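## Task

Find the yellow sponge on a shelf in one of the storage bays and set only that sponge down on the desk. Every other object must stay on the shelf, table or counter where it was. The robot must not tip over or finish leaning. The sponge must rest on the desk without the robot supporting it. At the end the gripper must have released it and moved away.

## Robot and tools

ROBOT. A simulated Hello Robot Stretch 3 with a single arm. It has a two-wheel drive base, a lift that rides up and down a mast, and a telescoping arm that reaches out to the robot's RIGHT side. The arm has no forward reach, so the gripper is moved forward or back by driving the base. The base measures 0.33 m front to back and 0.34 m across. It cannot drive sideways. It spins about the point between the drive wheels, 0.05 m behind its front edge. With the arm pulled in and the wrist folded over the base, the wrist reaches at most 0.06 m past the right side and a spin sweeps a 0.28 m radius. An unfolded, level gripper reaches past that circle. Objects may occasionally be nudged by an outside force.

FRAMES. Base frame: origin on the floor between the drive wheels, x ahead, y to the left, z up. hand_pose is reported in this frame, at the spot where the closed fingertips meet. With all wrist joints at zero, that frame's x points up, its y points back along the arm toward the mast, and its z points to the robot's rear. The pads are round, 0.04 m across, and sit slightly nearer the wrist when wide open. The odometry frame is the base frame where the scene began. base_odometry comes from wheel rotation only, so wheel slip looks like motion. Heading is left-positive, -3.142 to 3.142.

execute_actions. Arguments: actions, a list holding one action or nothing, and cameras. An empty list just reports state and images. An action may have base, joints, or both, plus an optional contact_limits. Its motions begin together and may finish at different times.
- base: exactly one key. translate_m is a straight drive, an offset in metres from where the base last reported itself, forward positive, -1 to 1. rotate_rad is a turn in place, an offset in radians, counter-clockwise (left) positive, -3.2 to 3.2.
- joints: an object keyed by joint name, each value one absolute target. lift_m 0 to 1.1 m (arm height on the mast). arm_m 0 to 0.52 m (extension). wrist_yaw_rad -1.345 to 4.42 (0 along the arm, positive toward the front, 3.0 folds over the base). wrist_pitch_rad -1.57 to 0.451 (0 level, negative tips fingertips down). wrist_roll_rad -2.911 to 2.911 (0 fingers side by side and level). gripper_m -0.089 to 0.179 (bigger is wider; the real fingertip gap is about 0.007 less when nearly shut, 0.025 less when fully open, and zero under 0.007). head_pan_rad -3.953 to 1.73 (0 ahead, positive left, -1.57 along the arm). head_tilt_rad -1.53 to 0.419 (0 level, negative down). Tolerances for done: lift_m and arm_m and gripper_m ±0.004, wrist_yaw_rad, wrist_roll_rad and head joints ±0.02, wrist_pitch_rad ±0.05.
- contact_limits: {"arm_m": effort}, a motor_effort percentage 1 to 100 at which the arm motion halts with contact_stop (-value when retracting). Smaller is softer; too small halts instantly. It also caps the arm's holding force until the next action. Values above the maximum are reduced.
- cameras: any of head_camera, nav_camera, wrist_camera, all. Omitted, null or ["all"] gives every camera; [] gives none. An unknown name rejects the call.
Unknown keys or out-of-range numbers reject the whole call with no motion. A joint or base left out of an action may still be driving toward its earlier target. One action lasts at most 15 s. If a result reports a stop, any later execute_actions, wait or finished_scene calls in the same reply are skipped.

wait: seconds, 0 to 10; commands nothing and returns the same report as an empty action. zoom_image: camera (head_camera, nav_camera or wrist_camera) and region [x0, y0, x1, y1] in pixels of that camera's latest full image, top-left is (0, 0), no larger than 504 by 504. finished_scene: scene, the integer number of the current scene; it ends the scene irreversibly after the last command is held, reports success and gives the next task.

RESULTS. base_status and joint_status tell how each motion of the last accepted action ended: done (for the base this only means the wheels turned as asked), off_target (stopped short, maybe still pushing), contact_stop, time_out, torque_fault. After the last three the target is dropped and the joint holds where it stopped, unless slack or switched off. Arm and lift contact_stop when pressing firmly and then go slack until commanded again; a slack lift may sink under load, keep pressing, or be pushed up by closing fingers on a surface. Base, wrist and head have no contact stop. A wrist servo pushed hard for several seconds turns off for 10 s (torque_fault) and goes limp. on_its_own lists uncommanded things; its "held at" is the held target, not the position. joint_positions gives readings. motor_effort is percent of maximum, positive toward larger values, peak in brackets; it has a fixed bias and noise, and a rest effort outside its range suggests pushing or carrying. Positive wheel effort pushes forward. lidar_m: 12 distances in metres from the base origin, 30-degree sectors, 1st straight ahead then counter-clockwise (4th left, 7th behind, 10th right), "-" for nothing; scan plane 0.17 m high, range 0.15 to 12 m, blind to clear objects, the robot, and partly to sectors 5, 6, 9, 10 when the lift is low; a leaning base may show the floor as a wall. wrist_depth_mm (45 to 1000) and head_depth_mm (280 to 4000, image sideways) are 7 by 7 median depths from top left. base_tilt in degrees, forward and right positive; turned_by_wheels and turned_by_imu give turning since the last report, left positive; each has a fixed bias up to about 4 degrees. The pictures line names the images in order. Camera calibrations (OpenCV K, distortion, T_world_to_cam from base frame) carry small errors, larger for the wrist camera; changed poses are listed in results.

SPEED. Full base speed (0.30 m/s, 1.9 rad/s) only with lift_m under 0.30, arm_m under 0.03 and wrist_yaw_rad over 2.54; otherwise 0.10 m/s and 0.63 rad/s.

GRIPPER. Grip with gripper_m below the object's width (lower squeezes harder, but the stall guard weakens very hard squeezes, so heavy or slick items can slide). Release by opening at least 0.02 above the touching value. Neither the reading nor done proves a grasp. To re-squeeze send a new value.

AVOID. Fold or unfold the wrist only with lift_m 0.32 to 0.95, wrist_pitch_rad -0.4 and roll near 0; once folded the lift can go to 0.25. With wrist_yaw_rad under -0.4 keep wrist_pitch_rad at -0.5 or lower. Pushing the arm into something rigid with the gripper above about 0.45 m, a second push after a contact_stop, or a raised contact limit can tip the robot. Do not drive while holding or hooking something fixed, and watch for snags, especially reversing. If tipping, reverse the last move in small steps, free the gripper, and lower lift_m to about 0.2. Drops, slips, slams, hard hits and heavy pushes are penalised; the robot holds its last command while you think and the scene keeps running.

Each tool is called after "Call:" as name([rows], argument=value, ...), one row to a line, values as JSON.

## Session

Call:
execute_actions(actions=[])

Scene clock: 0.00 s.
base_odometry: x=+0.000 y=+0.000 heading=+0.000 (m, m, rad; odometry frame)
turned_by_wheels: +0.000 (rad since the last result)
turned_by_imu: +0.000 (rad since the last result)
base_tilt: forward=+0.1 right=+0.0 (deg)
lidar_m: 1.17 1.05 1.07 1.01 0.93 0.94 0.95 1.77 0.95 1.05 2.18 1.78
head_depth_mm: 1834 1844 1842 1857 1857 1882 1826 / 1614 1632 1638 1643 1653 1659 1661 / 1460 1463 1467 1477 1486 1489 1498 / 1324 1325 1335 1344 1349 1345 1353 / 1208 1212 1222 1221 1225 1228 1231 / 1116 1117 1125 1127 1135 1134 1134 / 1038 1037 1043 1046 1045 1050 1048
base_status: not commanded
joint_positions: lift_m=+0.471 arm_m=-0.001 wrist_yaw_rad=+2.916 wrist_pitch_rad=-0.517 wrist_roll_rad=-0.017 gripper_m=+0.037 head_pan_rad=-0.010 head_tilt_rad=-0.006
joint_status: not commanded
motor_effort: left_wheel=+0 right_wheel=+0 lift_m=+42 arm_m=+0 wrist_yaw_rad=+0 wrist_pitch_rad=+5 wrist_roll_rad=+1 gripper_m=+0 head_pan_rad=-1 head_tilt_rad=+2 (%)
hand_pose: x=+0.0259 y=+0.0613 z=+0.4625 quat_wxyz=(+0.256, +0.694, +0.105, +0.665) (m; base frame)
wrist_depth_mm: 669 889 - - - 878 743 / 708 - - - - 948 826 / 795 - - - - - 855 / 782 885 903 911 924 927 891 / 725 736 780 766 773 792 789 / 637 637 - 644 659 683 695 / 557 576 - 571 576 584 594
pictures: head_camera (sideways: a quarter turn clockwise sets it upright), nav_camera (sideways: a quarter turn counterclockwise sets it upright), wrist_camera
camera_calibration (this result's frames):
head_camera: T_world_to_cam=[[-0.059158, 0.0536601, -0.996805, 1.32127], [0.0587939, 0.997008, 0.0501817, -0.0675391], [0.996516, -0.0556375, -0.0621359, 0.0354209], [0, 0, 0, 1]] pos_world=[0.0468374, -0.00159185, 1.32264]
nav_camera: T_world_to_cam=[[0.0471434, 0.0266787, 0.998532, -1.26224], [0.0121139, -0.999585, 0.0261349, 0.0178443], [0.998815, 0.0108641, -0.0474471, 0.010693], [0, 0, 0, 1]] pos_world=[0.0486096, 0.0513955, 1.26042]
wrist_camera: T_world_to_cam=[[0.972325, -0.221693, 0.0737343, -0.053351], [-0.0886896, -0.642215, -0.761377, 0.421929], [0.216145, 0.733766, -0.644103, 0.417847], [0, 0, 0, 1]] pos_world=[-0.00102042, -0.0474603, 0.594317]
Images, in order (width x height): head_camera 896x504, nav_camera 672x504, wrist_camera 644x364.

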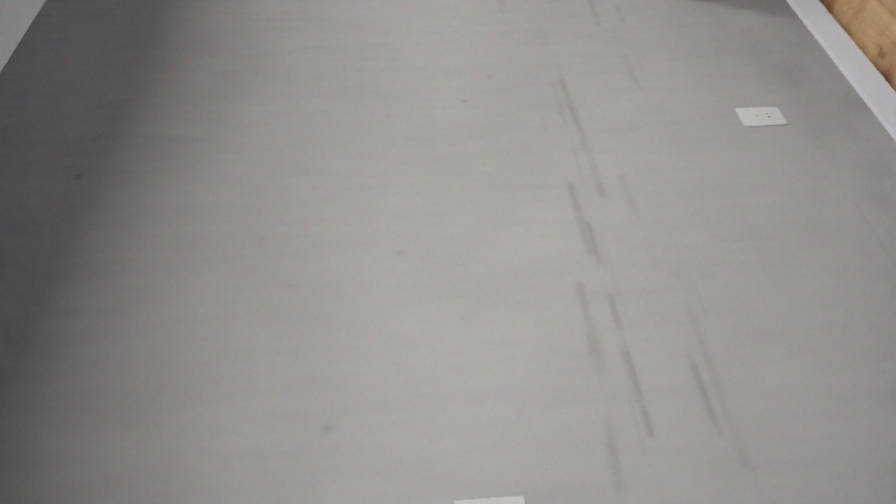

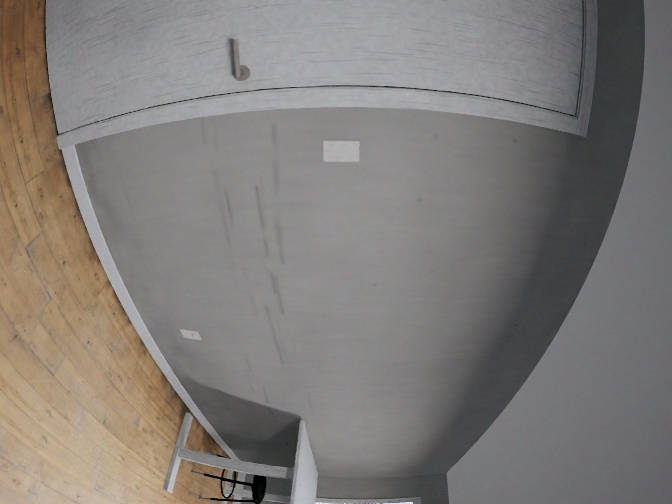

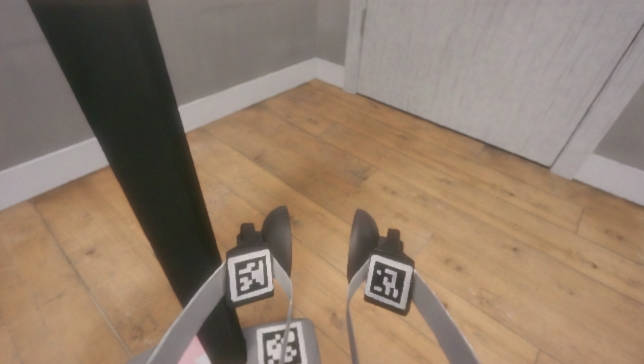

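Desk is to the right; shelves probably behind.

Call:
execute_actions([
  {"joints":{"head_pan_rad":-2.6,"head_tilt_rad":-0.4}},
], cameras=["head_camera","nav_camera"])

Scene clock: 7.83 s.
base_odometry: x=+0.000 y=+0.000 heading=+0.000 (m, m, rad; odometry frame)
turned_by_wheels: +0.000 (rad since the last result)
turned_by_imu: +0.001 (rad since the last result)
base_tilt: forward=+0.0 right=+0.0 (deg)
lidar_m: 1.17 1.05 1.07 1.01 0.93 0.94 0.95 1.77 0.95 1.05 2.18 1.78
head_depth_mm: 1454 1635 1245 1575 1091 1193 1280 / 1455 1611 1693 1785 1839 1570 1314 / 2243 2393 2398 2435 2045 1631 1328 / 2297 2512 2748 2915 2146 1646 1324 / 2286 2476 2704 2853 2162 1640 1337 / 2266 2433 2643 2782 2176 1656 1345 / 2177 2262 2076 1926 1773 1566 1344
base_status: not commanded
joint_positions: lift_m=+0.471 arm_m=-0.001 wrist_yaw_rad=+2.916 wrist_pitch_rad=-0.517 wrist_roll_rad=-0.017 gripper_m=+0.037 head_pan_rad=-2.593 head_tilt_rad=-0.395
joint_status: all done
motor_effort: left_wheel=+0(0) right_wheel=+0(0) lift_m=+43(43) arm_m=+0(0) wrist_yaw_rad=+0(0) wrist_pitch_rad=+5(5) wrist_roll_rad=+1(1) gripper_m=+1(0) head_pan_rad=-5(51) head_tilt_rad=-2(28) (%)
hand_pose: x=+0.0259 y=+0.0613 z=+0.4625 quat_wxyz=(+0.256, +0.694, +0.105, +0.665) (m; base frame)
wrist_depth_mm: 679 868 - - - 894 763 / 722 - - - - 929 814 / 815 - - - - - 868 / 807 846 904 911 938 930 904 / 715 733 757 748 793 772 797 / 629 640 - 641 667 680 679 / 558 569 - 571 569 571 587
pictures: head_camera (sideways: a quarter turn clockwise sets it upright), nav_camera (sideways: a quarter turn counterclockwise sets it upright)
camera_calibration (this result's frames):
head_camera: T_world_to_cam=[[0.397197, 0.180714, -0.899765, 1.19167], [0.465994, -0.884342, 0.0280944, -0.0412478], [-0.790622, -0.430444, -0.43547, 0.532235], [0, 0, 0, 1]] pos_world=[-0.0333095, -0.0227314, 1.30515]
nav_camera: T_world_to_cam=[[-0.345765, -0.24328, 0.906235, -1.13919], [-0.547631, 0.836574, 0.0156364, 0.0349373], [-0.761936, -0.490876, -0.422486, 0.509572], [0, 0, 0, 1]] pos_world=[0.0135021, -0.0562335, 1.24711]
Images, in order (width x height): head_camera 896x504, nav_camera 672x504.

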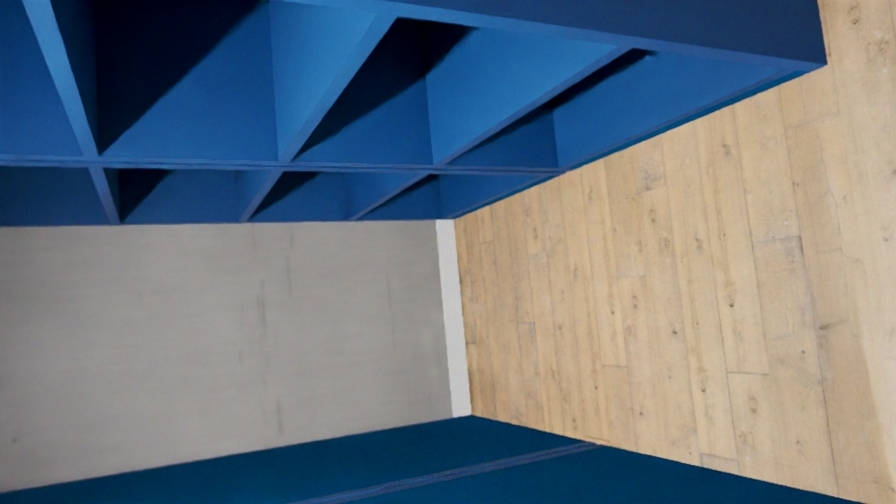

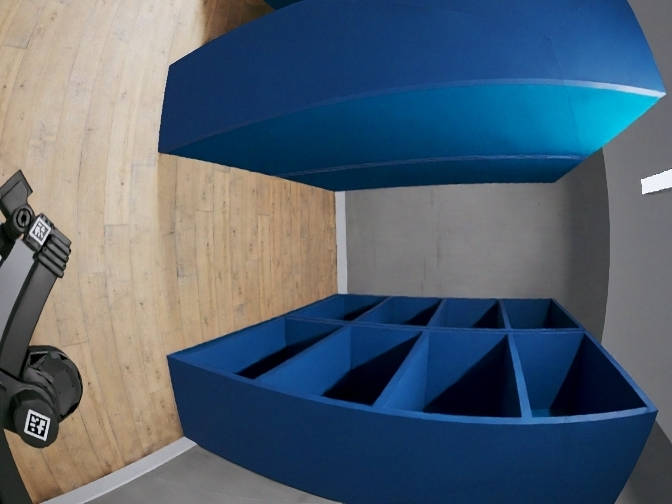

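Call:
execute_actions([
  {"joints":{"lift_m":0.28,"wrist_yaw_rad":3.0,"wrist_pitch_rad":-0.4,"head_pan_rad":-0.9,"head_tilt_rad":-0.6}},
], cameras=[])

Call:
execute_actions([
  {"base":{"rotate_rad":-2.57}},
], cameras=[])

Call:
execute_actions([
  {"base":{"translate_m":1.0}},
], cameras=["head_camera","nav_camera"])

Scene clock: 18.03 s.
base_odometry: x=+0.000 y=+0.000 heading=+0.000 (m, m, rad; odometry frame)
turned_by_wheels: +0.000 (rad since the last result)
turned_by_imu: +0.001 (rad since the last result)
base_tilt: forward=+0.0 right=+0.0 (deg)
lidar_m: 1.16 1.05 1.07 1.01 0.93 0.94 0.95 1.77 0.95 1.05 2.18 1.78
head_depth_mm: 3324 3581 2368 2155 1693 1388 1181 / 3330 3685 3010 2179 1695 1392 1182 / 3319 3480 3025 2176 1705 1397 1186 / 3283 3563 3045 2195 1712 1410 1190 / 3217 3653 3045 2207 1723 1416 1190 / 3143 3534 2935 2218 1734 1412 1194 / 3120 2652 2805 2215 1730 1419 1199
base_status: not commanded
joint_positions: lift_m=+0.280 arm_m=-0.001 wrist_yaw_rad=+2.998 wrist_pitch_rad=-0.419 wrist_roll_rad=-0.017 gripper_m=+0.037 head_pan_rad=-0.907 head_tilt_rad=-0.592
joint_status: all done
motor_effort: left_wheel=+0(0) right_wheel=+0(0) lift_m=+36(36) arm_m=+0(0) wrist_yaw_rad=+2(3) wrist_pitch_rad=+7(8) wrist_roll_rad=+1(1) gripper_m=+0(0) head_pan_rad=+3(51) head_tilt_rad=-3(21) (%)
hand_pose: x=+0.0108 y=+0.0779 z=+0.2927 quat_wxyz=(+0.196, +0.694, +0.099, +0.686) (m; base frame)
wrist_depth_mm: 675 - 987 - - 891 763 / 731 - - - - 966 803 / 734 848 919 908 945 928 827 / 677 670 691 725 739 737 768 / 548 557 - 576 595 597 604 / 465 500 - - 490 499 503 / - - - - 425 435 431
pictures: none
No camera images: the call's "cameras" was empty. Leave "cameras" out to get every camera's image.

Scene clock: 20.77 s.
base_odometry: x=+0.000 y=+0.000 heading=-2.570 (m, m, rad; odometry frame)
turned_by_wheels: -2.570 (rad since the last result)
turned_by_imu: -2.522 (rad since the last result)
base_tilt: forward=+0.0 right=+0.0 (deg)
lidar_m: 1.77 0.95 1.09 2.89 1.66 1.15 1.05 1.08 0.99 0.93 0.94 0.95
head_depth_mm: 759 836 929 1041 1197 1326 1180 / 800 882 991 1126 1303 1393 1184 / 846 943 1063 1222 1437 1402 1188 / 897 1011 1148 1336 1562 1403 1195 / 959 1088 1242 1429 1619 1412 1197 / 967 1060 1156 1267 1401 1411 1198 / 872 934 1004 1092 1222 1385 1203
base_status: done
joint_positions: lift_m=+0.280 arm_m=-0.001 wrist_yaw_rad=+2.999 wrist_pitch_rad=-0.419 wrist_roll_rad=-0.017 gripper_m=+0.037 head_pan_rad=-0.907 head_tilt_rad=-0.593
joint_status: not commanded
motor_effort: left_wheel=+4(18) right_wheel=-3(8) lift_m=+36(36) arm_m=-1(1) wrist_yaw_rad=+2(2) wrist_pitch_rad=+7(8) wrist_roll_rad=+1(1) gripper_m=+1(1) head_pan_rad=+4(3) head_tilt_rad=-3(3) (%)
hand_pose: x=+0.0107 y=+0.0779 z=+0.2927 quat_wxyz=(+0.196, +0.694, +0.099, +0.686) (m; base frame)
wrist_depth_mm: - - - - - - 758 / - - - - - - 776 / 860 883 906 917 959 951 770 / 676 677 690 703 719 739 753 / 540 556 - 583 603 599 609 / 460 492 - - 496 500 504 / - - - - 425 433 426
pictures: none
No camera images: the call's "cameras" was empty. Leave "cameras" out to get every camera's image.

Scene clock: 25.70 s.
base_odometry: x=-0.841 y=-0.541 heading=-2.570 (m, m, rad; odometry frame)
turned_by_wheels: +0.000 (rad since the last result)
turned_by_imu: +0.007 (rad since the last result)
base_tilt: forward=+0.0 right=+0.0 (deg)
lidar_m: 1.70 0.81 0.56 0.53 0.54 2.20 2.05 1.31 0.41 0.41 0.86 0.81
head_depth_mm: 684 755 692 502 935 816 722 / 723 800 694 505 967 818 1042 / 766 854 702 527 1000 821 1093 / 815 906 707 555 1004 865 1139 / 868 956 711 1148 1009 1227 1169 / 823 889 717 1045 1011 1263 1195 / 733 787 722 919 1004 1310 1198
base_status: done
joint_positions: lift_m=+0.280 arm_m=-0.001 wrist_yaw_rad=+2.999 wrist_pitch_rad=-0.418 wrist_roll_rad=-0.017 gripper_m=+0.037 head_pan_rad=-0.907 head_tilt_rad=-0.593
joint_status: not commanded
motor_effort: left_wheel=+3(17) right_wheel=-3(6) lift_m=+37(37) arm_m=-1(1) wrist_yaw_rad=+2(1) wrist_pitch_rad=+7(8) wrist_roll_rad=+1(1) gripper_m=+0(1) head_pan_rad=+3(4) head_tilt_rad=-3(3) (%)
hand_pose: x=+0.0106 y=+0.0779 z=+0.2928 quat_wxyz=(+0.195, +0.694, +0.099, +0.686) (m; base frame)
wrist_depth_mm: - - 506 523 550 581 621 / - - 545 569 607 653 689 / 865 874 609 640 688 733 758 / 673 682 653 682 741 745 753 / 554 559 - 582 602 597 614 / 468 492 - - 497 504 500 / - - - - 417 426 432
pictures: head_camera (sideways: a quarter turn clockwise sets it upright), nav_camera (sideways: a quarter turn counterclockwise sets it upright)
camera_calibration (this result's frames):
head_camera: T_world_to_cam=[[-0.329033, 0.506579, -0.796941, 1.06201], [0.827596, 0.561125, 0.0149917, -0.0263897], [0.454778, -0.654612, -0.603871, 0.743743], [0, 0, 0, 1]] pos_world=[0.0330401, -0.0363228, 1.29588]
nav_camera: T_world_to_cam=[[0.386197, -0.449475, 0.805496, -1.01228], [-0.766602, -0.642055, 0.00927541, 0.0445575], [0.513004, -0.621077, -0.592528, 0.723041], [0, 0, 0, 1]] pos_world=[0.0541759, 0.0226759, 1.2434]
Images, in order (width x height): head_camera 896x504, nav_camera 672x504.

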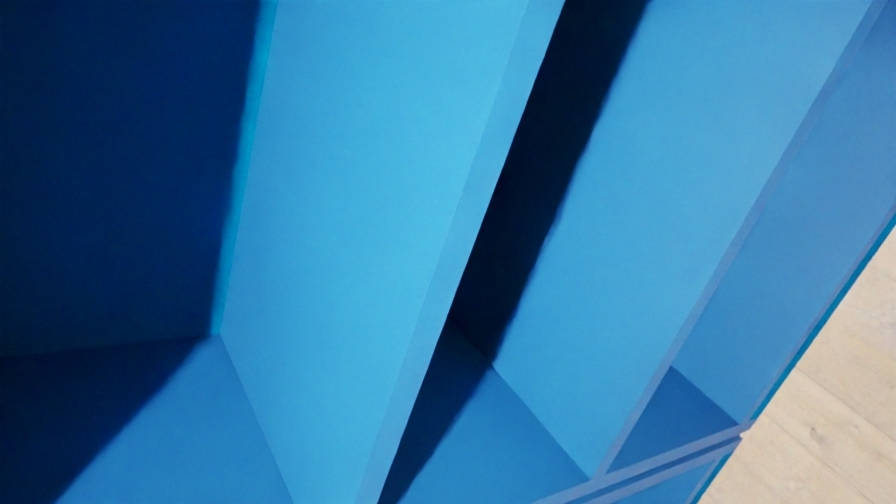

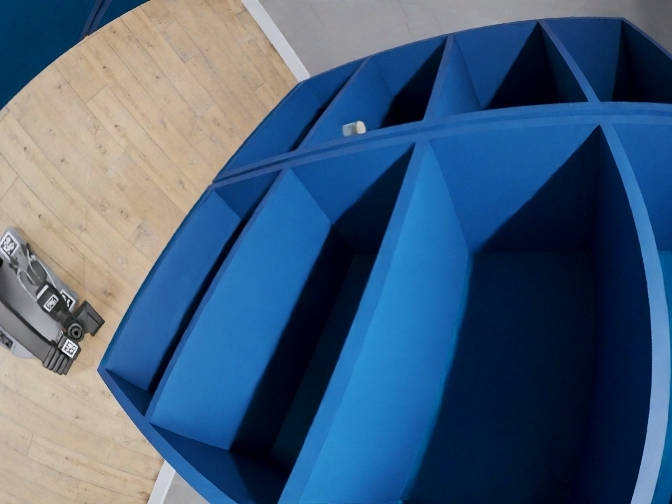

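Call:
execute_actions([
  {"base":{"translate_m":0.7},"joints":{"head_pan_rad":-1.3,"head_tilt_rad":-0.75}},
])

Scene clock: 35.27 s.
base_odometry: x=-1.430 y=-0.920 heading=-2.570 (m, m, rad; odometry frame)
turned_by_wheels: +0.000 (rad since the last result)
turned_by_imu: +0.006 (rad since the last result)
base_tilt: forward=+0.1 right=+0.0 (deg)
lidar_m: 1.00 0.88 0.61 0.58 0.59 0.77 2.75 0.90 0.84 0.34 0.35 1.01
head_depth_mm: 634 684 521 428 880 768 1070 / 644 643 507 431 881 771 1076 / 411 304 355 423 567 771 1090 / 313 320 377 458 576 810 1103 / 688 330 494 463 890 810 1111 / 696 722 534 464 892 1158 1134 / 709 729 536 992 872 1181 1136
base_status: done
joint_positions: lift_m=+0.280 arm_m=-0.001 wrist_yaw_rad=+2.999 wrist_pitch_rad=-0.418 wrist_roll_rad=-0.017 gripper_m=+0.037 head_pan_rad=-1.293 head_tilt_rad=-0.741
joint_status: all done
motor_effort: left_wheel=+3(16) right_wheel=-2(6) lift_m=+37(37) arm_m=-1(1) wrist_yaw_rad=+2(1) wrist_pitch_rad=+7(7) wrist_roll_rad=+1(1) gripper_m=-1(0) head_pan_rad=-4(32) head_tilt_rad=-5(19) (%)
hand_pose: x=+0.0106 y=+0.0779 z=+0.2928 quat_wxyz=(+0.195, +0.694, +0.099, +0.686) (m; base frame)
wrist_depth_mm: 483 - 548 564 582 620 663 / 534 - 585 629 664 697 747 / 580 602 648 711 716 781 849 / 622 654 701 711 737 745 780 / 554 543 - 580 607 607 600 / 468 484 - - 502 498 497 / - - - - 423 426 435
pictures: head_camera (sideways: a quarter turn clockwise sets it upright), nav_camera (sideways: a quarter turn counterclockwise sets it upright), wrist_camera
camera_calibration (this result's frames):
head_camera: T_world_to_cam=[[-0.144239, 0.699604, -0.69982, 0.934303], [0.978425, 0.206547, 0.00482065, -0.0140663], [0.147918, -0.684026, -0.714303, 0.889258], [0, 0, 0, 1]] pos_world=[0.0169887, -0.0424611, 1.28911]
nav_camera: T_world_to_cam=[[0.219079, -0.669559, 0.709715, -0.886423], [-0.951743, -0.306866, 0.00428678, 0.0521829], [0.214917, -0.676406, -0.704476, 0.870477], [0, 0, 0, 1]] pos_world=[0.0567809, 0.011297, 1.24211]
wrist_camera: T_world_to_cam=[[0.986309, -0.147618, 0.0735018, -0.0281804], [-0.0240076, -0.569511, -0.821633, 0.313376], [0.163148, 0.80862, -0.565258, 0.271295], [0, 0, 0, 1]] pos_world=[-0.00894338, -0.0450639, 0.412903]
Images, in order (width x height): head_camera 896x504, nav_camera 672x504, wrist_camera 644x364.

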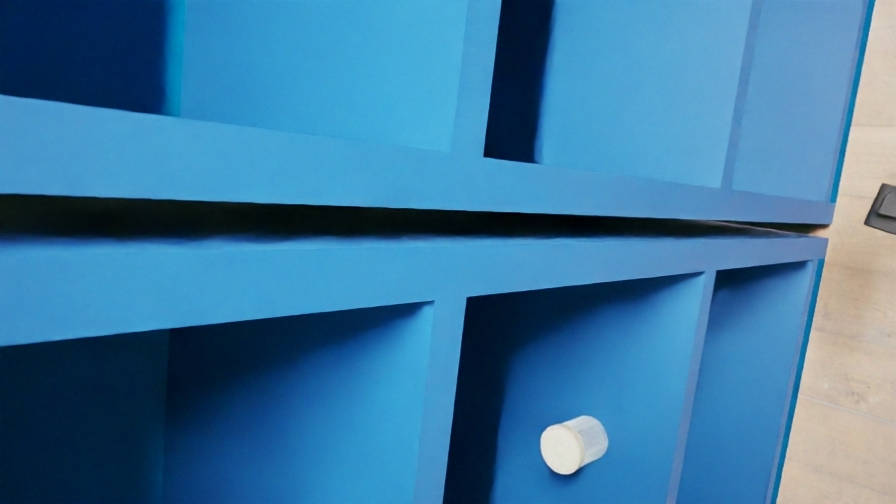

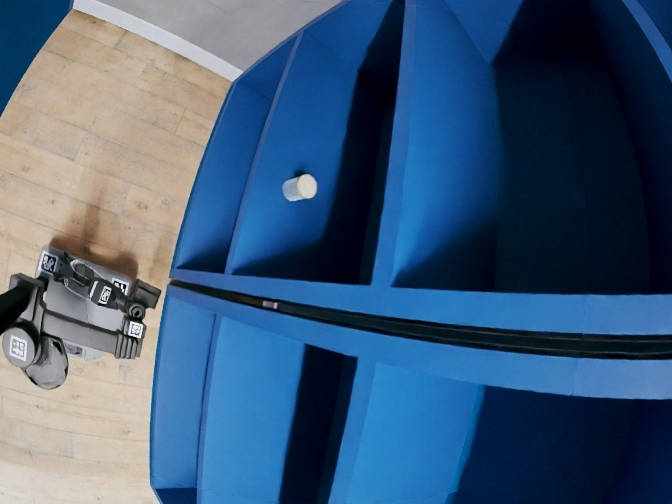

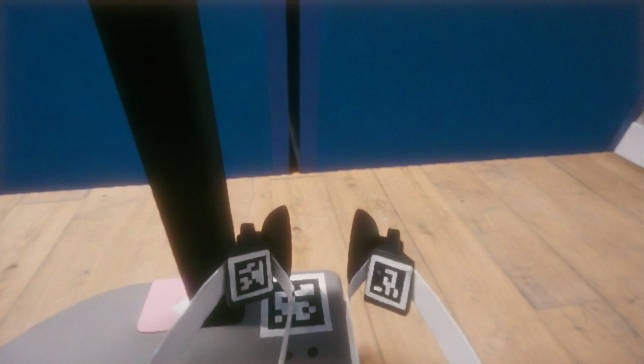

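Call:
execute_actions([
  {"base":{"translate_m":-0.85}},
], cameras=[])

Call:
execute_actions([
  {"base":{"translate_m":-0.85}},
], cameras=[])

Call:
execute_actions([
  {"base":{"rotate_rad":1.65}},
], cameras=[])

Call:
execute_actions([
  {"base":{"translate_m":1.0},"joints":{"head_pan_rad":-1.6,"head_tilt_rad":-0.4}},
], cameras=["head_camera","nav_camera"])

Scene clock: 47.80 s.
base_odometry: x=-0.715 y=-0.460 heading=-2.570 (m, m, rad; odometry frame)
turned_by_wheels: +0.000 (rad since the last result)
turned_by_imu: -0.004 (rad since the last result)
base_tilt: forward=+0.0 right=+0.0 (deg)
lidar_m: 1.84 0.79 0.55 0.52 2.73 2.04 1.91 1.33 0.92 0.40 0.87 0.94
head_depth_mm: 682 794 925 1106 1364 1286 1120 / 308 347 424 1090 1407 1288 1127 / 707 710 508 526 704 983 1124 / 720 715 528 1010 886 1169 1126 / 732 719 532 1043 891 1194 1134 / 745 723 534 1047 893 1202 1134 / 759 727 537 1049 893 1230 1142
base_status: done
joint_positions: lift_m=+0.280 arm_m=-0.001 wrist_yaw_rad=+2.999 wrist_pitch_rad=-0.418 wrist_roll_rad=-0.017 gripper_m=+0.037 head_pan_rad=-1.293 head_tilt_rad=-0.741
joint_status: not commanded
motor_effort: left_wheel=+3(10) right_wheel=-2(8) lift_m=+37(36) arm_m=+0(1) wrist_yaw_rad=+1(1) wrist_pitch_rad=+7(7) wrist_roll_rad=+1(1) gripper_m=+0(1) head_pan_rad=-2(4) head_tilt_rad=-5(4) (%)
hand_pose: x=+0.0106 y=+0.0779 z=+0.2928 quat_wxyz=(+0.195, +0.694, +0.099, +0.686) (m; base frame)
wrist_depth_mm: - - - 517 548 575 610 / - - - 557 592 638 685 / 861 865 822 617 664 744 755 / 684 684 667 679 709 740 762 / 548 548 - 588 607 600 619 / 461 488 - - 501 497 505 / - - - - 421 433 438
pictures: none
No camera images: the call's "cameras" was empty. Leave "cameras" out to get every camera's image.

Scene clock: 52.33 s.
base_odometry: x=+0.000 y=+0.000 heading=-2.569 (m, m, rad; odometry frame)
turned_by_wheels: +0.000 (rad since the last result)
turned_by_imu: -0.005 (rad since the last result)
base_tilt: forward=+0.1 right=+0.0 (deg)
lidar_m: 1.77 0.95 1.10 2.90 1.66 1.14 1.05 1.08 0.99 0.93 0.95 0.95
head_depth_mm: 749 852 992 1186 1416 1278 1125 / 761 870 1016 1215 1441 1288 1128 / 774 890 1037 1249 1458 1291 1128 / 788 902 1062 1278 1485 1296 1129 / 801 923 1086 1323 1511 1304 1130 / 816 940 1114 1360 1528 1304 1140 / 830 964 1137 1401 1535 1303 1139
base_status: done
joint_positions: lift_m=+0.280 arm_m=-0.001 wrist_yaw_rad=+2.999 wrist_pitch_rad=-0.418 wrist_roll_rad=-0.017 gripper_m=+0.037 head_pan_rad=-1.293 head_tilt_rad=-0.741
joint_status: not commanded
motor_effort: left_wheel=+4(11) right_wheel=-3(9) lift_m=+37(37) arm_m=+0(0) wrist_yaw_rad=+0(1) wrist_pitch_rad=+7(7) wrist_roll_rad=+1(1) gripper_m=+0(1) head_pan_rad=-4(5) head_tilt_rad=-5(4) (%)
hand_pose: x=+0.0106 y=+0.0780 z=+0.2928 quat_wxyz=(+0.195, +0.694, +0.099, +0.686) (m; base frame)
wrist_depth_mm: - - - - - - 778 / - - - - - - 782 / 864 881 924 931 962 972 773 / 661 685 685 716 722 740 756 / 558 561 - 581 600 607 611 / 468 488 - - 492 501 505 / - - - - 423 428 429
pictures: none
No camera images: the call's "cameras" was empty. Leave "cameras" out to get every camera's image.

Scene clock: 54.57 s.
base_odometry: x=+0.000 y=+0.000 heading=-0.920 (m, m, rad; odometry frame)
turned_by_wheels: +1.650 (rad since the last result)
turned_by_imu: +1.619 (rad since the last result)
base_tilt: forward=+0.1 right=+0.0 (deg)
lidar_m: 3.44 1.53 1.11 1.05 1.09 0.97 0.93 0.96 0.95 1.78 0.95 1.17
head_depth_mm: 2236 2564 2294 1817 1508 1279 1122 / 2293 2640 2276 1818 1505 1285 1127 / 2325 2661 2302 1818 1513 1296 1126 / 1604 1812 2077 1844 1514 1298 1131 / 1134 1241 1360 1502 1490 1296 1129 / 879 943 1067 1268 1490 1307 1133 / 770 890 1068 1324 1532 1304 1142
base_status: done
joint_positions: lift_m=+0.280 arm_m=-0.001 wrist_yaw_rad=+2.999 wrist_pitch_rad=-0.418 wrist_roll_rad=-0.017 gripper_m=+0.037 head_pan_rad=-1.293 head_tilt_rad=-0.741
joint_status: not commanded
motor_effort: left_wheel=-3(12) right_wheel=+3(12) lift_m=+37(37) arm_m=-1(1) wrist_yaw_rad=+1(1) wrist_pitch_rad=+7(7) wrist_roll_rad=+1(1) gripper_m=+0(1) head_pan_rad=-3(5) head_tilt_rad=-4(4) (%)
hand_pose: x=+0.0106 y=+0.0779 z=+0.2928 quat_wxyz=(+0.195, +0.694, +0.099, +0.686) (m; base frame)
wrist_depth_mm: 877 - 984 - - - - / 964 - - - - - - / 863 892 941 905 944 - - / 677 666 686 695 732 759 776 / 547 559 - 578 589 597 610 / 461 493 - - 500 506 512 / - - - - 423 429 435
pictures: none
No camera images: the call's "cameras" was empty. Leave "cameras" out to get every camera's image.

Scene clock: 59.50 s.
base_odometry: x=+0.606 y=-0.795 heading=-0.920 (m, m, rad; odometry frame)
turned_by_wheels: +0.000 (rad since the last result)
turned_by_imu: +0.007 (rad since the last result)
base_tilt: forward=+0.1 right=+0.0 (deg)
lidar_m: 1.91 1.38 1.11 1.07 1.12 1.50 1.93 1.69 0.86 0.83 1.18 1.18
head_depth_mm: 682 740 811 890 997 1123 1242 / 678 736 805 887 987 1116 1234 / 683 743 811 896 996 1125 1244 / 2230 2402 2611 2703 2031 1623 1318 / 2274 2474 2692 2866 2130 1626 1323 / 2265 2464 2686 2862 2128 1643 1333 / 2257 2422 2611 2591 2166 1647 1333
base_status: done
joint_positions: lift_m=+0.280 arm_m=-0.001 wrist_yaw_rad=+2.999 wrist_pitch_rad=-0.418 wrist_roll_rad=-0.017 gripper_m=+0.037 head_pan_rad=-1.593 head_tilt_rad=-0.409
joint_status: all done
motor_effort: left_wheel=-4(11) right_wheel=+3(9) lift_m=+36(37) arm_m=-1(1) wrist_yaw_rad=+1(1) wrist_pitch_rad=+7(7) wrist_roll_rad=+1(1) gripper_m=-1(0) head_pan_rad=-5(28) head_tilt_rad=+4(29) (%)
hand_pose: x=+0.0106 y=+0.0779 z=+0.2928 quat_wxyz=(+0.195, +0.694, +0.099, +0.686) (m; base frame)
wrist_depth_mm: 919 - 979 - - - - / - - - - - - - / 858 895 906 932 947 986 - / 674 696 693 712 745 736 762 / 549 552 - 582 599 596 619 / 464 495 - - 496 499 509 / - - - - 424 431 435
pictures: head_camera (sideways: a quarter turn clockwise sets it upright), nav_camera (sideways: a quarter turn counterclockwise sets it upright)
camera_calibration (this result's frames):
head_camera: T_world_to_cam=[[0.0628683, 0.444209, -0.893714, 1.18581], [0.995906, -0.0861985, 0.0272132, -0.0433325], [-0.0649485, -0.891767, -0.44781, 0.543866], [0, 0, 0, 1]] pos_world=[0.00392815, -0.045484, 1.30451]
nav_camera: T_world_to_cam=[[0.0175673, -0.434835, 0.900339, -1.13371], [-0.999845, -0.0088986, 0.0152111, 0.0382497], [0.00139742, -0.900466, -0.434924, 0.521102], [0, 0, 0, 1]] pos_world=[0.0574319, -0.0234045, 1.24678]
Images, in order (width x height): head_camera 896x504, nav_camera 672x504.

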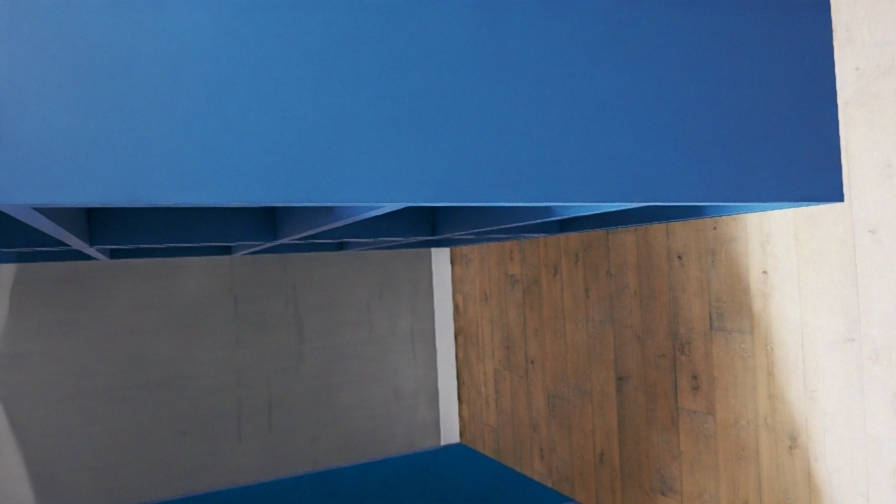

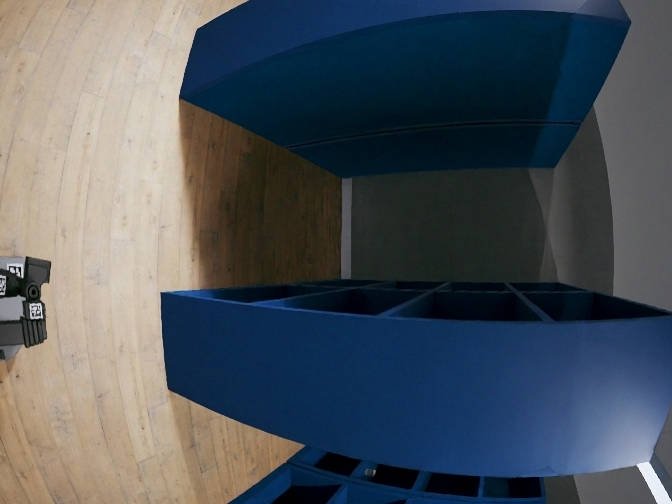

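Call:
execute_actions([
  {"base":{"translate_m":0.4},"joints":{"head_pan_rad":-0.9,"head_tilt_rad":-0.6}},
], cameras=[])

Call:
execute_actions([
  {"base":{"rotate_rad":-1.6}},
], cameras=[])

Call:
execute_actions([
  {"base":{"translate_m":1.0}},
], cameras=["head_camera","nav_camera"])

Call:
execute_actions([
  {"base":{"translate_m":0.8},"joints":{"head_pan_rad":-1.3}},
], cameras=["head_camera","nav_camera"])

Scene clock: 68.80 s.
base_odometry: x=+0.848 y=-1.113 heading=-0.920 (m, m, rad; odometry frame)
turned_by_wheels: +0.000 (rad since the last result)
turned_by_imu: +0.004 (rad since the last result)
base_tilt: forward=+0.1 right=+0.0 (deg)
lidar_m: 2.03 1.03 1.11 1.07 1.12 1.54 2.33 1.17 0.96 1.63 0.94 1.19
head_depth_mm: 949 1134 1417 1892 1692 1386 1177 / 783 898 1064 1308 1595 1392 1181 / 792 879 991 1137 1363 1397 1185 / 852 954 1088 1261 1507 1405 1191 / 918 1043 1199 1460 1668 1413 1198 / 2646 2949 3051 2231 1723 1414 1199 / 2486 2673 2816 2230 1730 1417 1197
base_status: done
joint_positions: lift_m=+0.280 arm_m=-0.001 wrist_yaw_rad=+2.999 wrist_pitch_rad=-0.418 wrist_roll_rad=-0.017 gripper_m=+0.037 head_pan_rad=-0.907 head_tilt_rad=-0.593
joint_status: all done
motor_effort: left_wheel=-4(12) right_wheel=+3(10) lift_m=+36(37) arm_m=-1(1) wrist_yaw_rad=+0(3) wrist_pitch_rad=+7(7) wrist_roll_rad=+1(1) gripper_m=-2(1) head_pan_rad=+4(43) head_tilt_rad=-3(21) (%)
hand_pose: x=+0.0106 y=+0.0779 z=+0.2928 quat_wxyz=(+0.195, +0.694, +0.099, +0.686) (m; base frame)
wrist_depth_mm: 926 - 999 - - - - / - - - - - - - / 849 881 911 934 959 984 889 / 662 698 708 728 732 750 748 / 550 553 - 586 597 605 622 / 463 487 - - 495 491 506 / - - - - 425 437 432
pictures: none
No camera images: the call's "cameras" was empty. Leave "cameras" out to get every camera's image.

Scene clock: 71.07 s.
base_odometry: x=+0.848 y=-1.113 heading=-2.520 (m, m, rad; odometry frame)
turned_by_wheels: -1.600 (rad since the last result)
turned_by_imu: -1.568 (rad since the last result)
base_tilt: forward=+0.1 right=+0.0 (deg)
lidar_m: 1.77 0.94 1.16 2.03 1.04 1.12 1.07 1.11 1.50 2.33 1.20 0.97
head_depth_mm: 1953 2197 2456 2152 1688 1390 1180 / 1783 2008 2354 2166 1701 1401 1182 / 2189 2441 2695 2185 1699 1399 1181 / 2328 2558 2823 2204 1710 1402 1188 / 2118 1149 1257 1401 1570 1408 1193 / 926 1006 1094 1207 1342 1407 1195 / 829 897 968 1089 1590 1420 1196
base_status: done
joint_positions: lift_m=+0.280 arm_m=-0.001 wrist_yaw_rad=+2.999 wrist_pitch_rad=-0.418 wrist_roll_rad=-0.017 gripper_m=+0.037 head_pan_rad=-0.907 head_tilt_rad=-0.593
joint_status: not commanded
motor_effort: left_wheel=+4(17) right_wheel=-3(9) lift_m=+37(37) arm_m=-1(0) wrist_yaw_rad=+2(0) wrist_pitch_rad=+7(7) wrist_roll_rad=+1(1) gripper_m=+0(1) head_pan_rad=+4(3) head_tilt_rad=-3(3) (%)
hand_pose: x=+0.0106 y=+0.0779 z=+0.2928 quat_wxyz=(+0.195, +0.694, +0.099, +0.686) (m; base frame)
wrist_depth_mm: - - - - - - 784 / - - - - - - 808 / 815 836 897 927 972 952 810 / 692 693 715 717 712 747 747 / 552 550 - 589 605 591 600 / 460 491 - - 495 498 500 / - - - - 418 430 439
pictures: none
No camera images: the call's "cameras" was empty. Leave "cameras" out to get every camera's image.

Scene clock: 76.00 s.
base_odometry: x=+0.036 y=-1.696 heading=-2.520 (m, m, rad; odometry frame)
turned_by_wheels: +0.000 (rad since the last result)
turned_by_imu: +0.007 (rad since the last result)
base_tilt: forward=+0.0 right=+0.0 (deg)
lidar_m: 1.70 0.63 0.46 0.44 0.46 1.83 2.07 2.15 0.49 0.50 0.96 0.85
head_depth_mm: 778 849 690 545 993 813 1088 / 824 897 696 1135 995 859 1113 / 877 965 701 1183 1001 1219 1140 / 936 1008 706 1237 987 1290 1176 / 871 937 752 1156 1076 1341 1192 / 774 840 811 1013 1149 1352 1198 / 700 755 833 1037 1579 1421 1199
base_status: done
joint_positions: lift_m=+0.280 arm_m=-0.001 wrist_yaw_rad=+2.999 wrist_pitch_rad=-0.418 wrist_roll_rad=-0.017 gripper_m=+0.037 head_pan_rad=-0.907 head_tilt_rad=-0.593
joint_status: not commanded
motor_effort: left_wheel=+3(17) right_wheel=-2(5) lift_m=+37(36) arm_m=-1(1) wrist_yaw_rad=+2(1) wrist_pitch_rad=+7(7) wrist_roll_rad=+1(1) gripper_m=+1(0) head_pan_rad=+4(4) head_tilt_rad=-3(3) (%)
hand_pose: x=+0.0106 y=+0.0779 z=+0.2928 quat_wxyz=(+0.195, +0.694, +0.099, +0.686) (m; base frame)
wrist_depth_mm: - - 425 434 456 479 486 / - - 465 476 497 516 536 / 858 895 511 529 549 582 610 / 679 683 562 590 636 655 696 / 546 548 - 589 606 611 610 / 472 496 - - 494 504 504 / - - - - 425 430 429
pictures: head_camera (sideways: a quarter turn clockwise sets it upright), nav_camera (sideways: a quarter turn counterclockwise sets it upright)
camera_calibration (this result's frames):
head_camera: T_world_to_cam=[[-0.329034, 0.506589, -0.796934, 1.06201], [0.827601, 0.561117, 0.0149909, -0.0263887], [0.454767, -0.654611, -0.60388, 0.743755], [0, 0, 0, 1]] pos_world=[0.0330397, -0.036323, 1.29588]
nav_camera: T_world_to_cam=[[0.386198, -0.449486, 0.805489, -1.01227], [-0.766608, -0.642048, 0.00927503, 0.0445581], [0.512994, -0.621077, -0.592538, 0.723053], [0, 0, 0, 1]] pos_world=[0.0541757, 0.022676, 1.2434]
Images, in order (width x height): head_camera 896x504, nav_camera 672x504.

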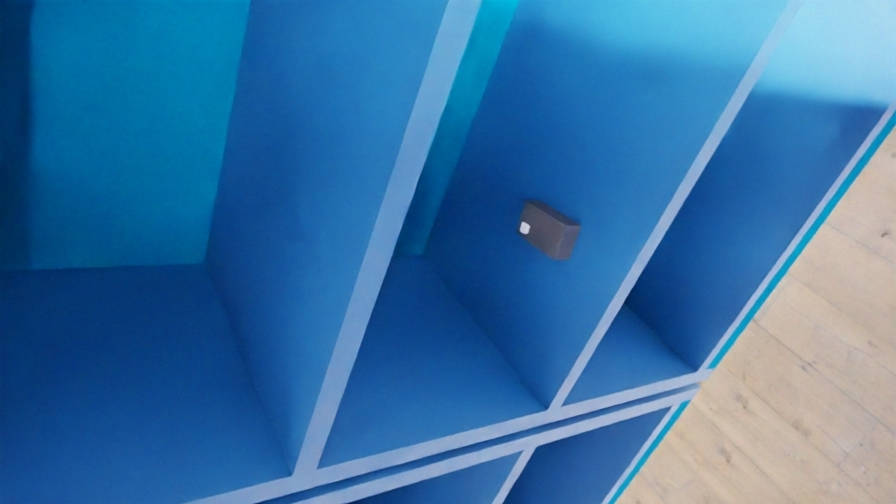

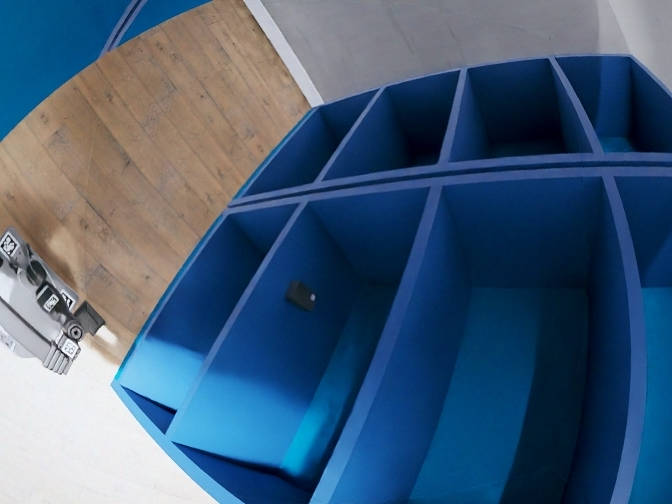

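Scene clock: 80.37 s.
base_odometry: x=-0.615 y=-2.162 heading=-2.520 (m, m, rad; odometry frame)
turned_by_wheels: +0.000 (rad since the last result)
turned_by_imu: +0.006 (rad since the last result)
base_tilt: forward=+0.0 right=+0.0 (deg)
lidar_m: 0.90 0.64 0.46 0.45 0.46 0.63 2.88 1.04 0.96 0.47 0.96 0.93
head_depth_mm: 356 389 461 515 597 774 1110 / 739 816 660 528 638 763 1002 / 758 848 700 575 1000 844 1110 / 777 870 707 579 1006 867 1138 / 797 894 712 1153 1006 894 1150 / 817 918 715 1154 1012 1233 1171 / 837 935 724 1208 1017 1274 1184
base_status: done
joint_positions: lift_m=+0.280 arm_m=-0.001 wrist_yaw_rad=+2.999 wrist_pitch_rad=-0.418 wrist_roll_rad=-0.017 gripper_m=+0.037 head_pan_rad=-1.293 head_tilt_rad=-0.593
joint_status: all done
motor_effort: left_wheel=+2(17) right_wheel=-2(6) lift_m=+37(36) arm_m=-1(1) wrist_yaw_rad=+1(0) wrist_pitch_rad=+7(7) wrist_roll_rad=+1(1) gripper_m=+1(0) head_pan_rad=-4(33) head_tilt_rad=-3(3) (%)
hand_pose: x=+0.0106 y=+0.0779 z=+0.2928 quat_wxyz=(+0.195, +0.694, +0.099, +0.686) (m; base frame)
wrist_depth_mm: 400 - 433 445 457 473 492 / 436 - 467 484 497 515 536 / 481 492 526 540 551 580 606 / 523 539 589 603 630 658 682 / 552 550 - 584 592 602 603 / 473 487 - - 491 508 507 / - - - - 422 428 433
pictures: head_camera (sideways: a quarter turn clockwise sets it upright), nav_camera (sideways: a quarter turn counterclockwise sets it upright)
camera_calibration (this result's frames):
head_camera: T_world_to_cam=[[-0.114051, 0.593262, -0.796889, 1.06064], [0.977984, 0.208141, 0.0149858, -0.0272994], [0.174756, -0.777636, -0.603939, 0.74554], [0, 0, 0, 1]] pos_world=[0.0173775, -0.0437936, 1.29588]
nav_camera: T_world_to_cam=[[0.188511, -0.561891, 0.805445, -1.01101], [-0.951959, -0.306085, 0.00927254, 0.045692], [0.241325, -0.768499, -0.592598, 0.724788], [0, 0, 0, 1]] pos_world=[0.0591747, 0.00290605, 1.2434]
Images, in order (width x height): head_camera 896x504, nav_camera 672x504.

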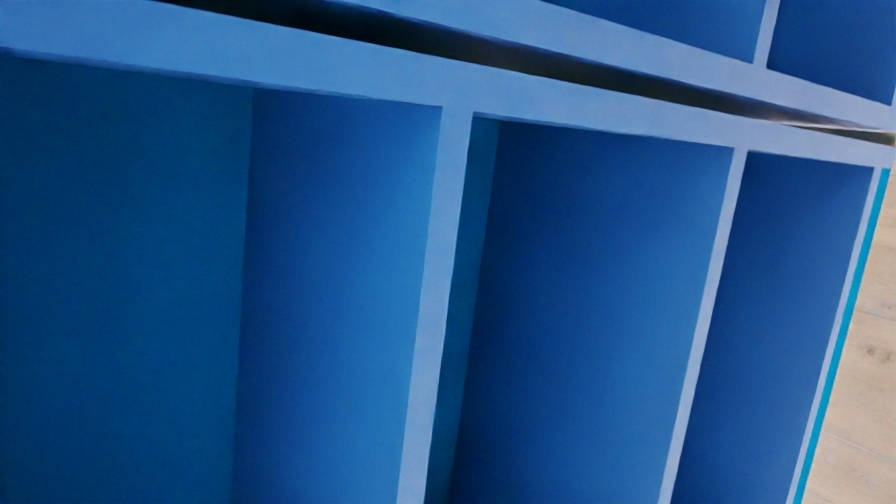

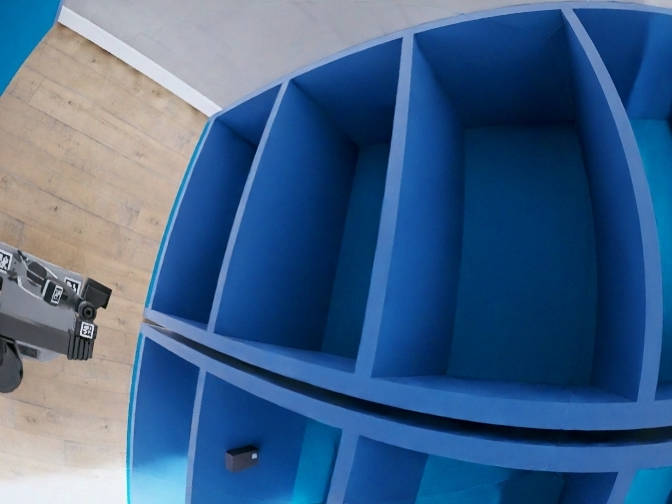

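Not here; next bay.

Call:
execute_actions([
  {"base":{"translate_m":-0.9}},
], cameras=[])

Call:
execute_actions([
  {"base":{"translate_m":-0.9}},
], cameras=[])

Call:
execute_actions([
  {"base":{"rotate_rad":1.6}},
], cameras=[])

Call:
execute_actions([
  {"base":{"translate_m":1.0},"joints":{"head_pan_rad":-0.5}},
], cameras=["nav_camera"])

Scene clock: 92.57 s.
base_odometry: x=+0.117 y=-1.638 heading=-2.519 (m, m, rad; odometry frame)
turned_by_wheels: +0.000 (rad since the last result)
turned_by_imu: -0.004 (rad since the last result)
base_tilt: forward=+0.1 right=-0.1 (deg)
lidar_m: 1.77 0.63 0.46 0.44 2.11 1.74 1.98 2.04 2.41 0.48 0.96 0.94
head_depth_mm: 700 555 463 519 1556 1381 1179 / 744 829 697 549 911 798 1105 / 761 852 700 576 1000 865 1114 / 780 871 707 579 1001 892 1142 / 797 899 710 1150 1011 897 1152 / 821 920 716 1158 1012 1234 1170 / 841 936 722 1204 986 1265 1191
base_status: done
joint_positions: lift_m=+0.280 arm_m=-0.001 wrist_yaw_rad=+2.999 wrist_pitch_rad=-0.418 wrist_roll_rad=-0.017 gripper_m=+0.037 head_pan_rad=-1.293 head_tilt_rad=-0.593
joint_status: not commanded
motor_effort: left_wheel=+3(10) right_wheel=-2(10) lift_m=+37(37) arm_m=-1(1) wrist_yaw_rad=+1(0) wrist_pitch_rad=+7(7) wrist_roll_rad=+1(1) gripper_m=+2(1) head_pan_rad=-4(4) head_tilt_rad=-3(3) (%)
hand_pose: x=+0.0106 y=+0.0779 z=+0.2928 quat_wxyz=(+0.195, +0.694, +0.099, +0.686) (m; base frame)
wrist_depth_mm: - - 434 434 456 467 485 / - - 476 482 504 526 552 / 878 866 523 522 554 588 611 / 677 690 623 589 625 662 696 / 556 551 - 584 605 602 601 / 467 492 - - 491 503 509 / - - - - 426 428 437
pictures: none
No camera images: the call's "cameras" was empty. Leave "cameras" out to get every camera's image.

Scene clock: 97.27 s.
base_odometry: x=+0.848 y=-1.113 heading=-2.519 (m, m, rad; odometry frame)
turned_by_wheels: +0.000 (rad since the last result)
turned_by_imu: -0.005 (rad since the last result)
base_tilt: forward=+0.0 right=+0.0 (deg)
lidar_m: 1.77 0.94 1.16 2.03 1.04 1.12 1.07 1.11 1.50 2.33 1.20 0.97
head_depth_mm: 1904 2096 2361 2166 1690 1385 1176 / 1946 2161 2433 2151 1701 1395 1186 / 1982 2213 2498 2188 1704 1399 1188 / 2023 2261 2592 2187 1709 1403 1190 / 2029 2217 2471 2204 1715 1409 1193 / 1809 2314 2621 2237 1727 1414 1193 / 2133 2396 2693 2218 1621 1421 1200
base_status: done
joint_positions: lift_m=+0.280 arm_m=-0.001 wrist_yaw_rad=+2.999 wrist_pitch_rad=-0.418 wrist_roll_rad=-0.017 gripper_m=+0.037 head_pan_rad=-1.293 head_tilt_rad=-0.593
joint_status: not commanded
motor_effort: left_wheel=+4(10) right_wheel=-3(10) lift_m=+37(37) arm_m=-2(1) wrist_yaw_rad=+2(1) wrist_pitch_rad=+7(7) wrist_roll_rad=+1(1) gripper_m=+0(1) head_pan_rad=-5(4) head_tilt_rad=-3(3) (%)
hand_pose: x=+0.0106 y=+0.0779 z=+0.2928 quat_wxyz=(+0.195, +0.694, +0.099, +0.686) (m; base frame)
wrist_depth_mm: - - - - - - 802 / - - - - - - 812 / 833 844 935 930 944 978 827 / 675 676 709 722 740 747 748 / 551 558 - 569 594 602 620 / 462 486 - - 499 503 506 / - - - - 427 427 437
pictures: none
No camera images: the call's "cameras" was empty. Leave "cameras" out to get every camera's image.

Scene clock: 99.63 s.
base_odometry: x=+0.848 y=-1.113 heading=-0.919 (m, m, rad; odometry frame)
turned_by_wheels: +1.600 (rad since the last result)
turned_by_imu: +1.570 (rad since the last result)
base_tilt: forward=+0.0 right=+0.0 (deg)
lidar_m: 2.02 1.03 1.11 1.07 1.12 1.54 2.33 1.17 0.97 1.63 0.94 1.19
head_depth_mm: 2202 2454 2693 2161 1679 1390 1180 / 2243 2505 2720 2179 1691 1394 1185 / 2195 2467 2726 2182 1710 1397 1189 / 1399 1536 1707 1923 1701 1403 1191 / 1012 1080 1163 1254 1401 1408 1195 / 793 860 962 1113 1335 1419 1197 / 755 855 982 1159 1405 1417 1199
base_status: done
joint_positions: lift_m=+0.280 arm_m=-0.001 wrist_yaw_rad=+2.999 wrist_pitch_rad=-0.418 wrist_roll_rad=-0.017 gripper_m=+0.037 head_pan_rad=-1.293 head_tilt_rad=-0.593
joint_status: not commanded
motor_effort: left_wheel=-4(13) right_wheel=+3(11) lift_m=+37(37) arm_m=-1(1) wrist_yaw_rad=+2(0) wrist_pitch_rad=+7(7) wrist_roll_rad=+1(1) gripper_m=-1(1) head_pan_rad=-4(4) head_tilt_rad=-3(3) (%)
hand_pose: x=+0.0106 y=+0.0779 z=+0.2928 quat_wxyz=(+0.195, +0.694, +0.099, +0.686) (m; base frame)
wrist_depth_mm: 907 - 985 - - - - / - - - - - - - / 858 888 927 919 946 972 900 / 680 685 696 705 731 742 751 / 550 557 - 566 601 599 605 / 473 482 - - 498 499 504 / - - - - 419 424 434
pictures: none
No camera images: the call's "cameras" was empty. Leave "cameras" out to get every camera's image.

Scene clock: 104.57 s.
base_odometry: x=+1.454 y=-1.908 heading=-0.920 (m, m, rad; odometry frame)
turned_by_wheels: +0.000 (rad since the last result)
turned_by_imu: +0.007 (rad since the last result)
base_tilt: forward=+0.1 right=+0.0 (deg)
lidar_m: 1.03 0.62 0.63 0.62 0.63 1.53 3.14 1.72 0.87 0.85 2.03 1.06
head_depth_mm: 1682 1916 2228 2133 1688 1388 1177 / 1568 1781 2042 2167 1684 1398 1185 / 1477 1654 1877 2094 1700 1401 1188 / 1382 1550 1738 1918 1611 1407 1190 / 1308 1449 1629 1430 1505 1409 1196 / 1242 1371 1527 1439 1399 1412 1198 / 1181 1298 1433 1560 1676 1420 1195
base_status: done
joint_positions: lift_m=+0.280 arm_m=-0.001 wrist_yaw_rad=+2.999 wrist_pitch_rad=-0.418 wrist_roll_rad=-0.017 gripper_m=+0.037 head_pan_rad=-0.507 head_tilt_rad=-0.593
joint_status: all done
motor_effort: left_wheel=-4(11) right_wheel=+3(9) lift_m=+37(37) arm_m=-1(1) wrist_yaw_rad=+1(1) wrist_pitch_rad=+7(7) wrist_roll_rad=+1(1) gripper_m=+0(0) head_pan_rad=+3(47) head_tilt_rad=-3(3) (%)
hand_pose: x=+0.0106 y=+0.0779 z=+0.2928 quat_wxyz=(+0.195, +0.694, +0.099, +0.686) (m; base frame)
wrist_depth_mm: 922 - 958 - - - - / 981 - - - - - - / 867 852 833 950 940 921 993 / 677 705 688 718 715 725 759 / 550 547 - 570 605 592 609 / 469 489 - - 499 496 503 / - - - - 422 432 437
pictures: nav_camera (sideways: a quarter turn counterclockwise sets it upright)
camera_calibration (this result's frames):
nav_camera: T_world_to_cam=[[0.530854, -0.2638, 0.805359, -1.01299], [-0.456238, -0.88981, 0.00926773, 0.0426743], [0.714172, -0.372355, -0.592714, 0.722055], [0, 0, 0, 1]] pos_world=[0.0415466, 0.0396069, 1.2434]
Images, in order (width x height): nav_camera 672x504.

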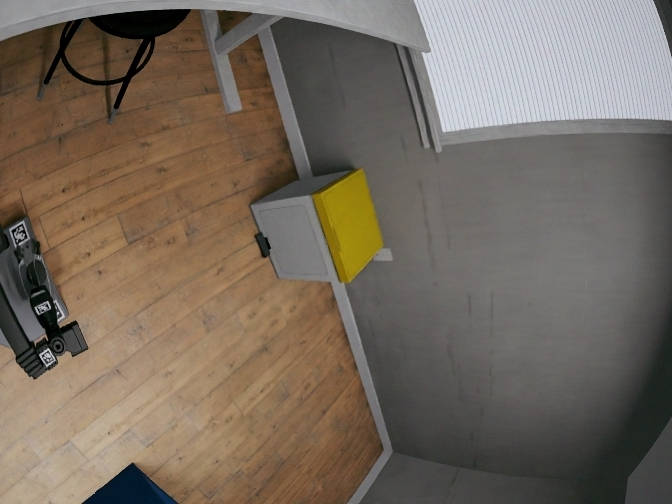

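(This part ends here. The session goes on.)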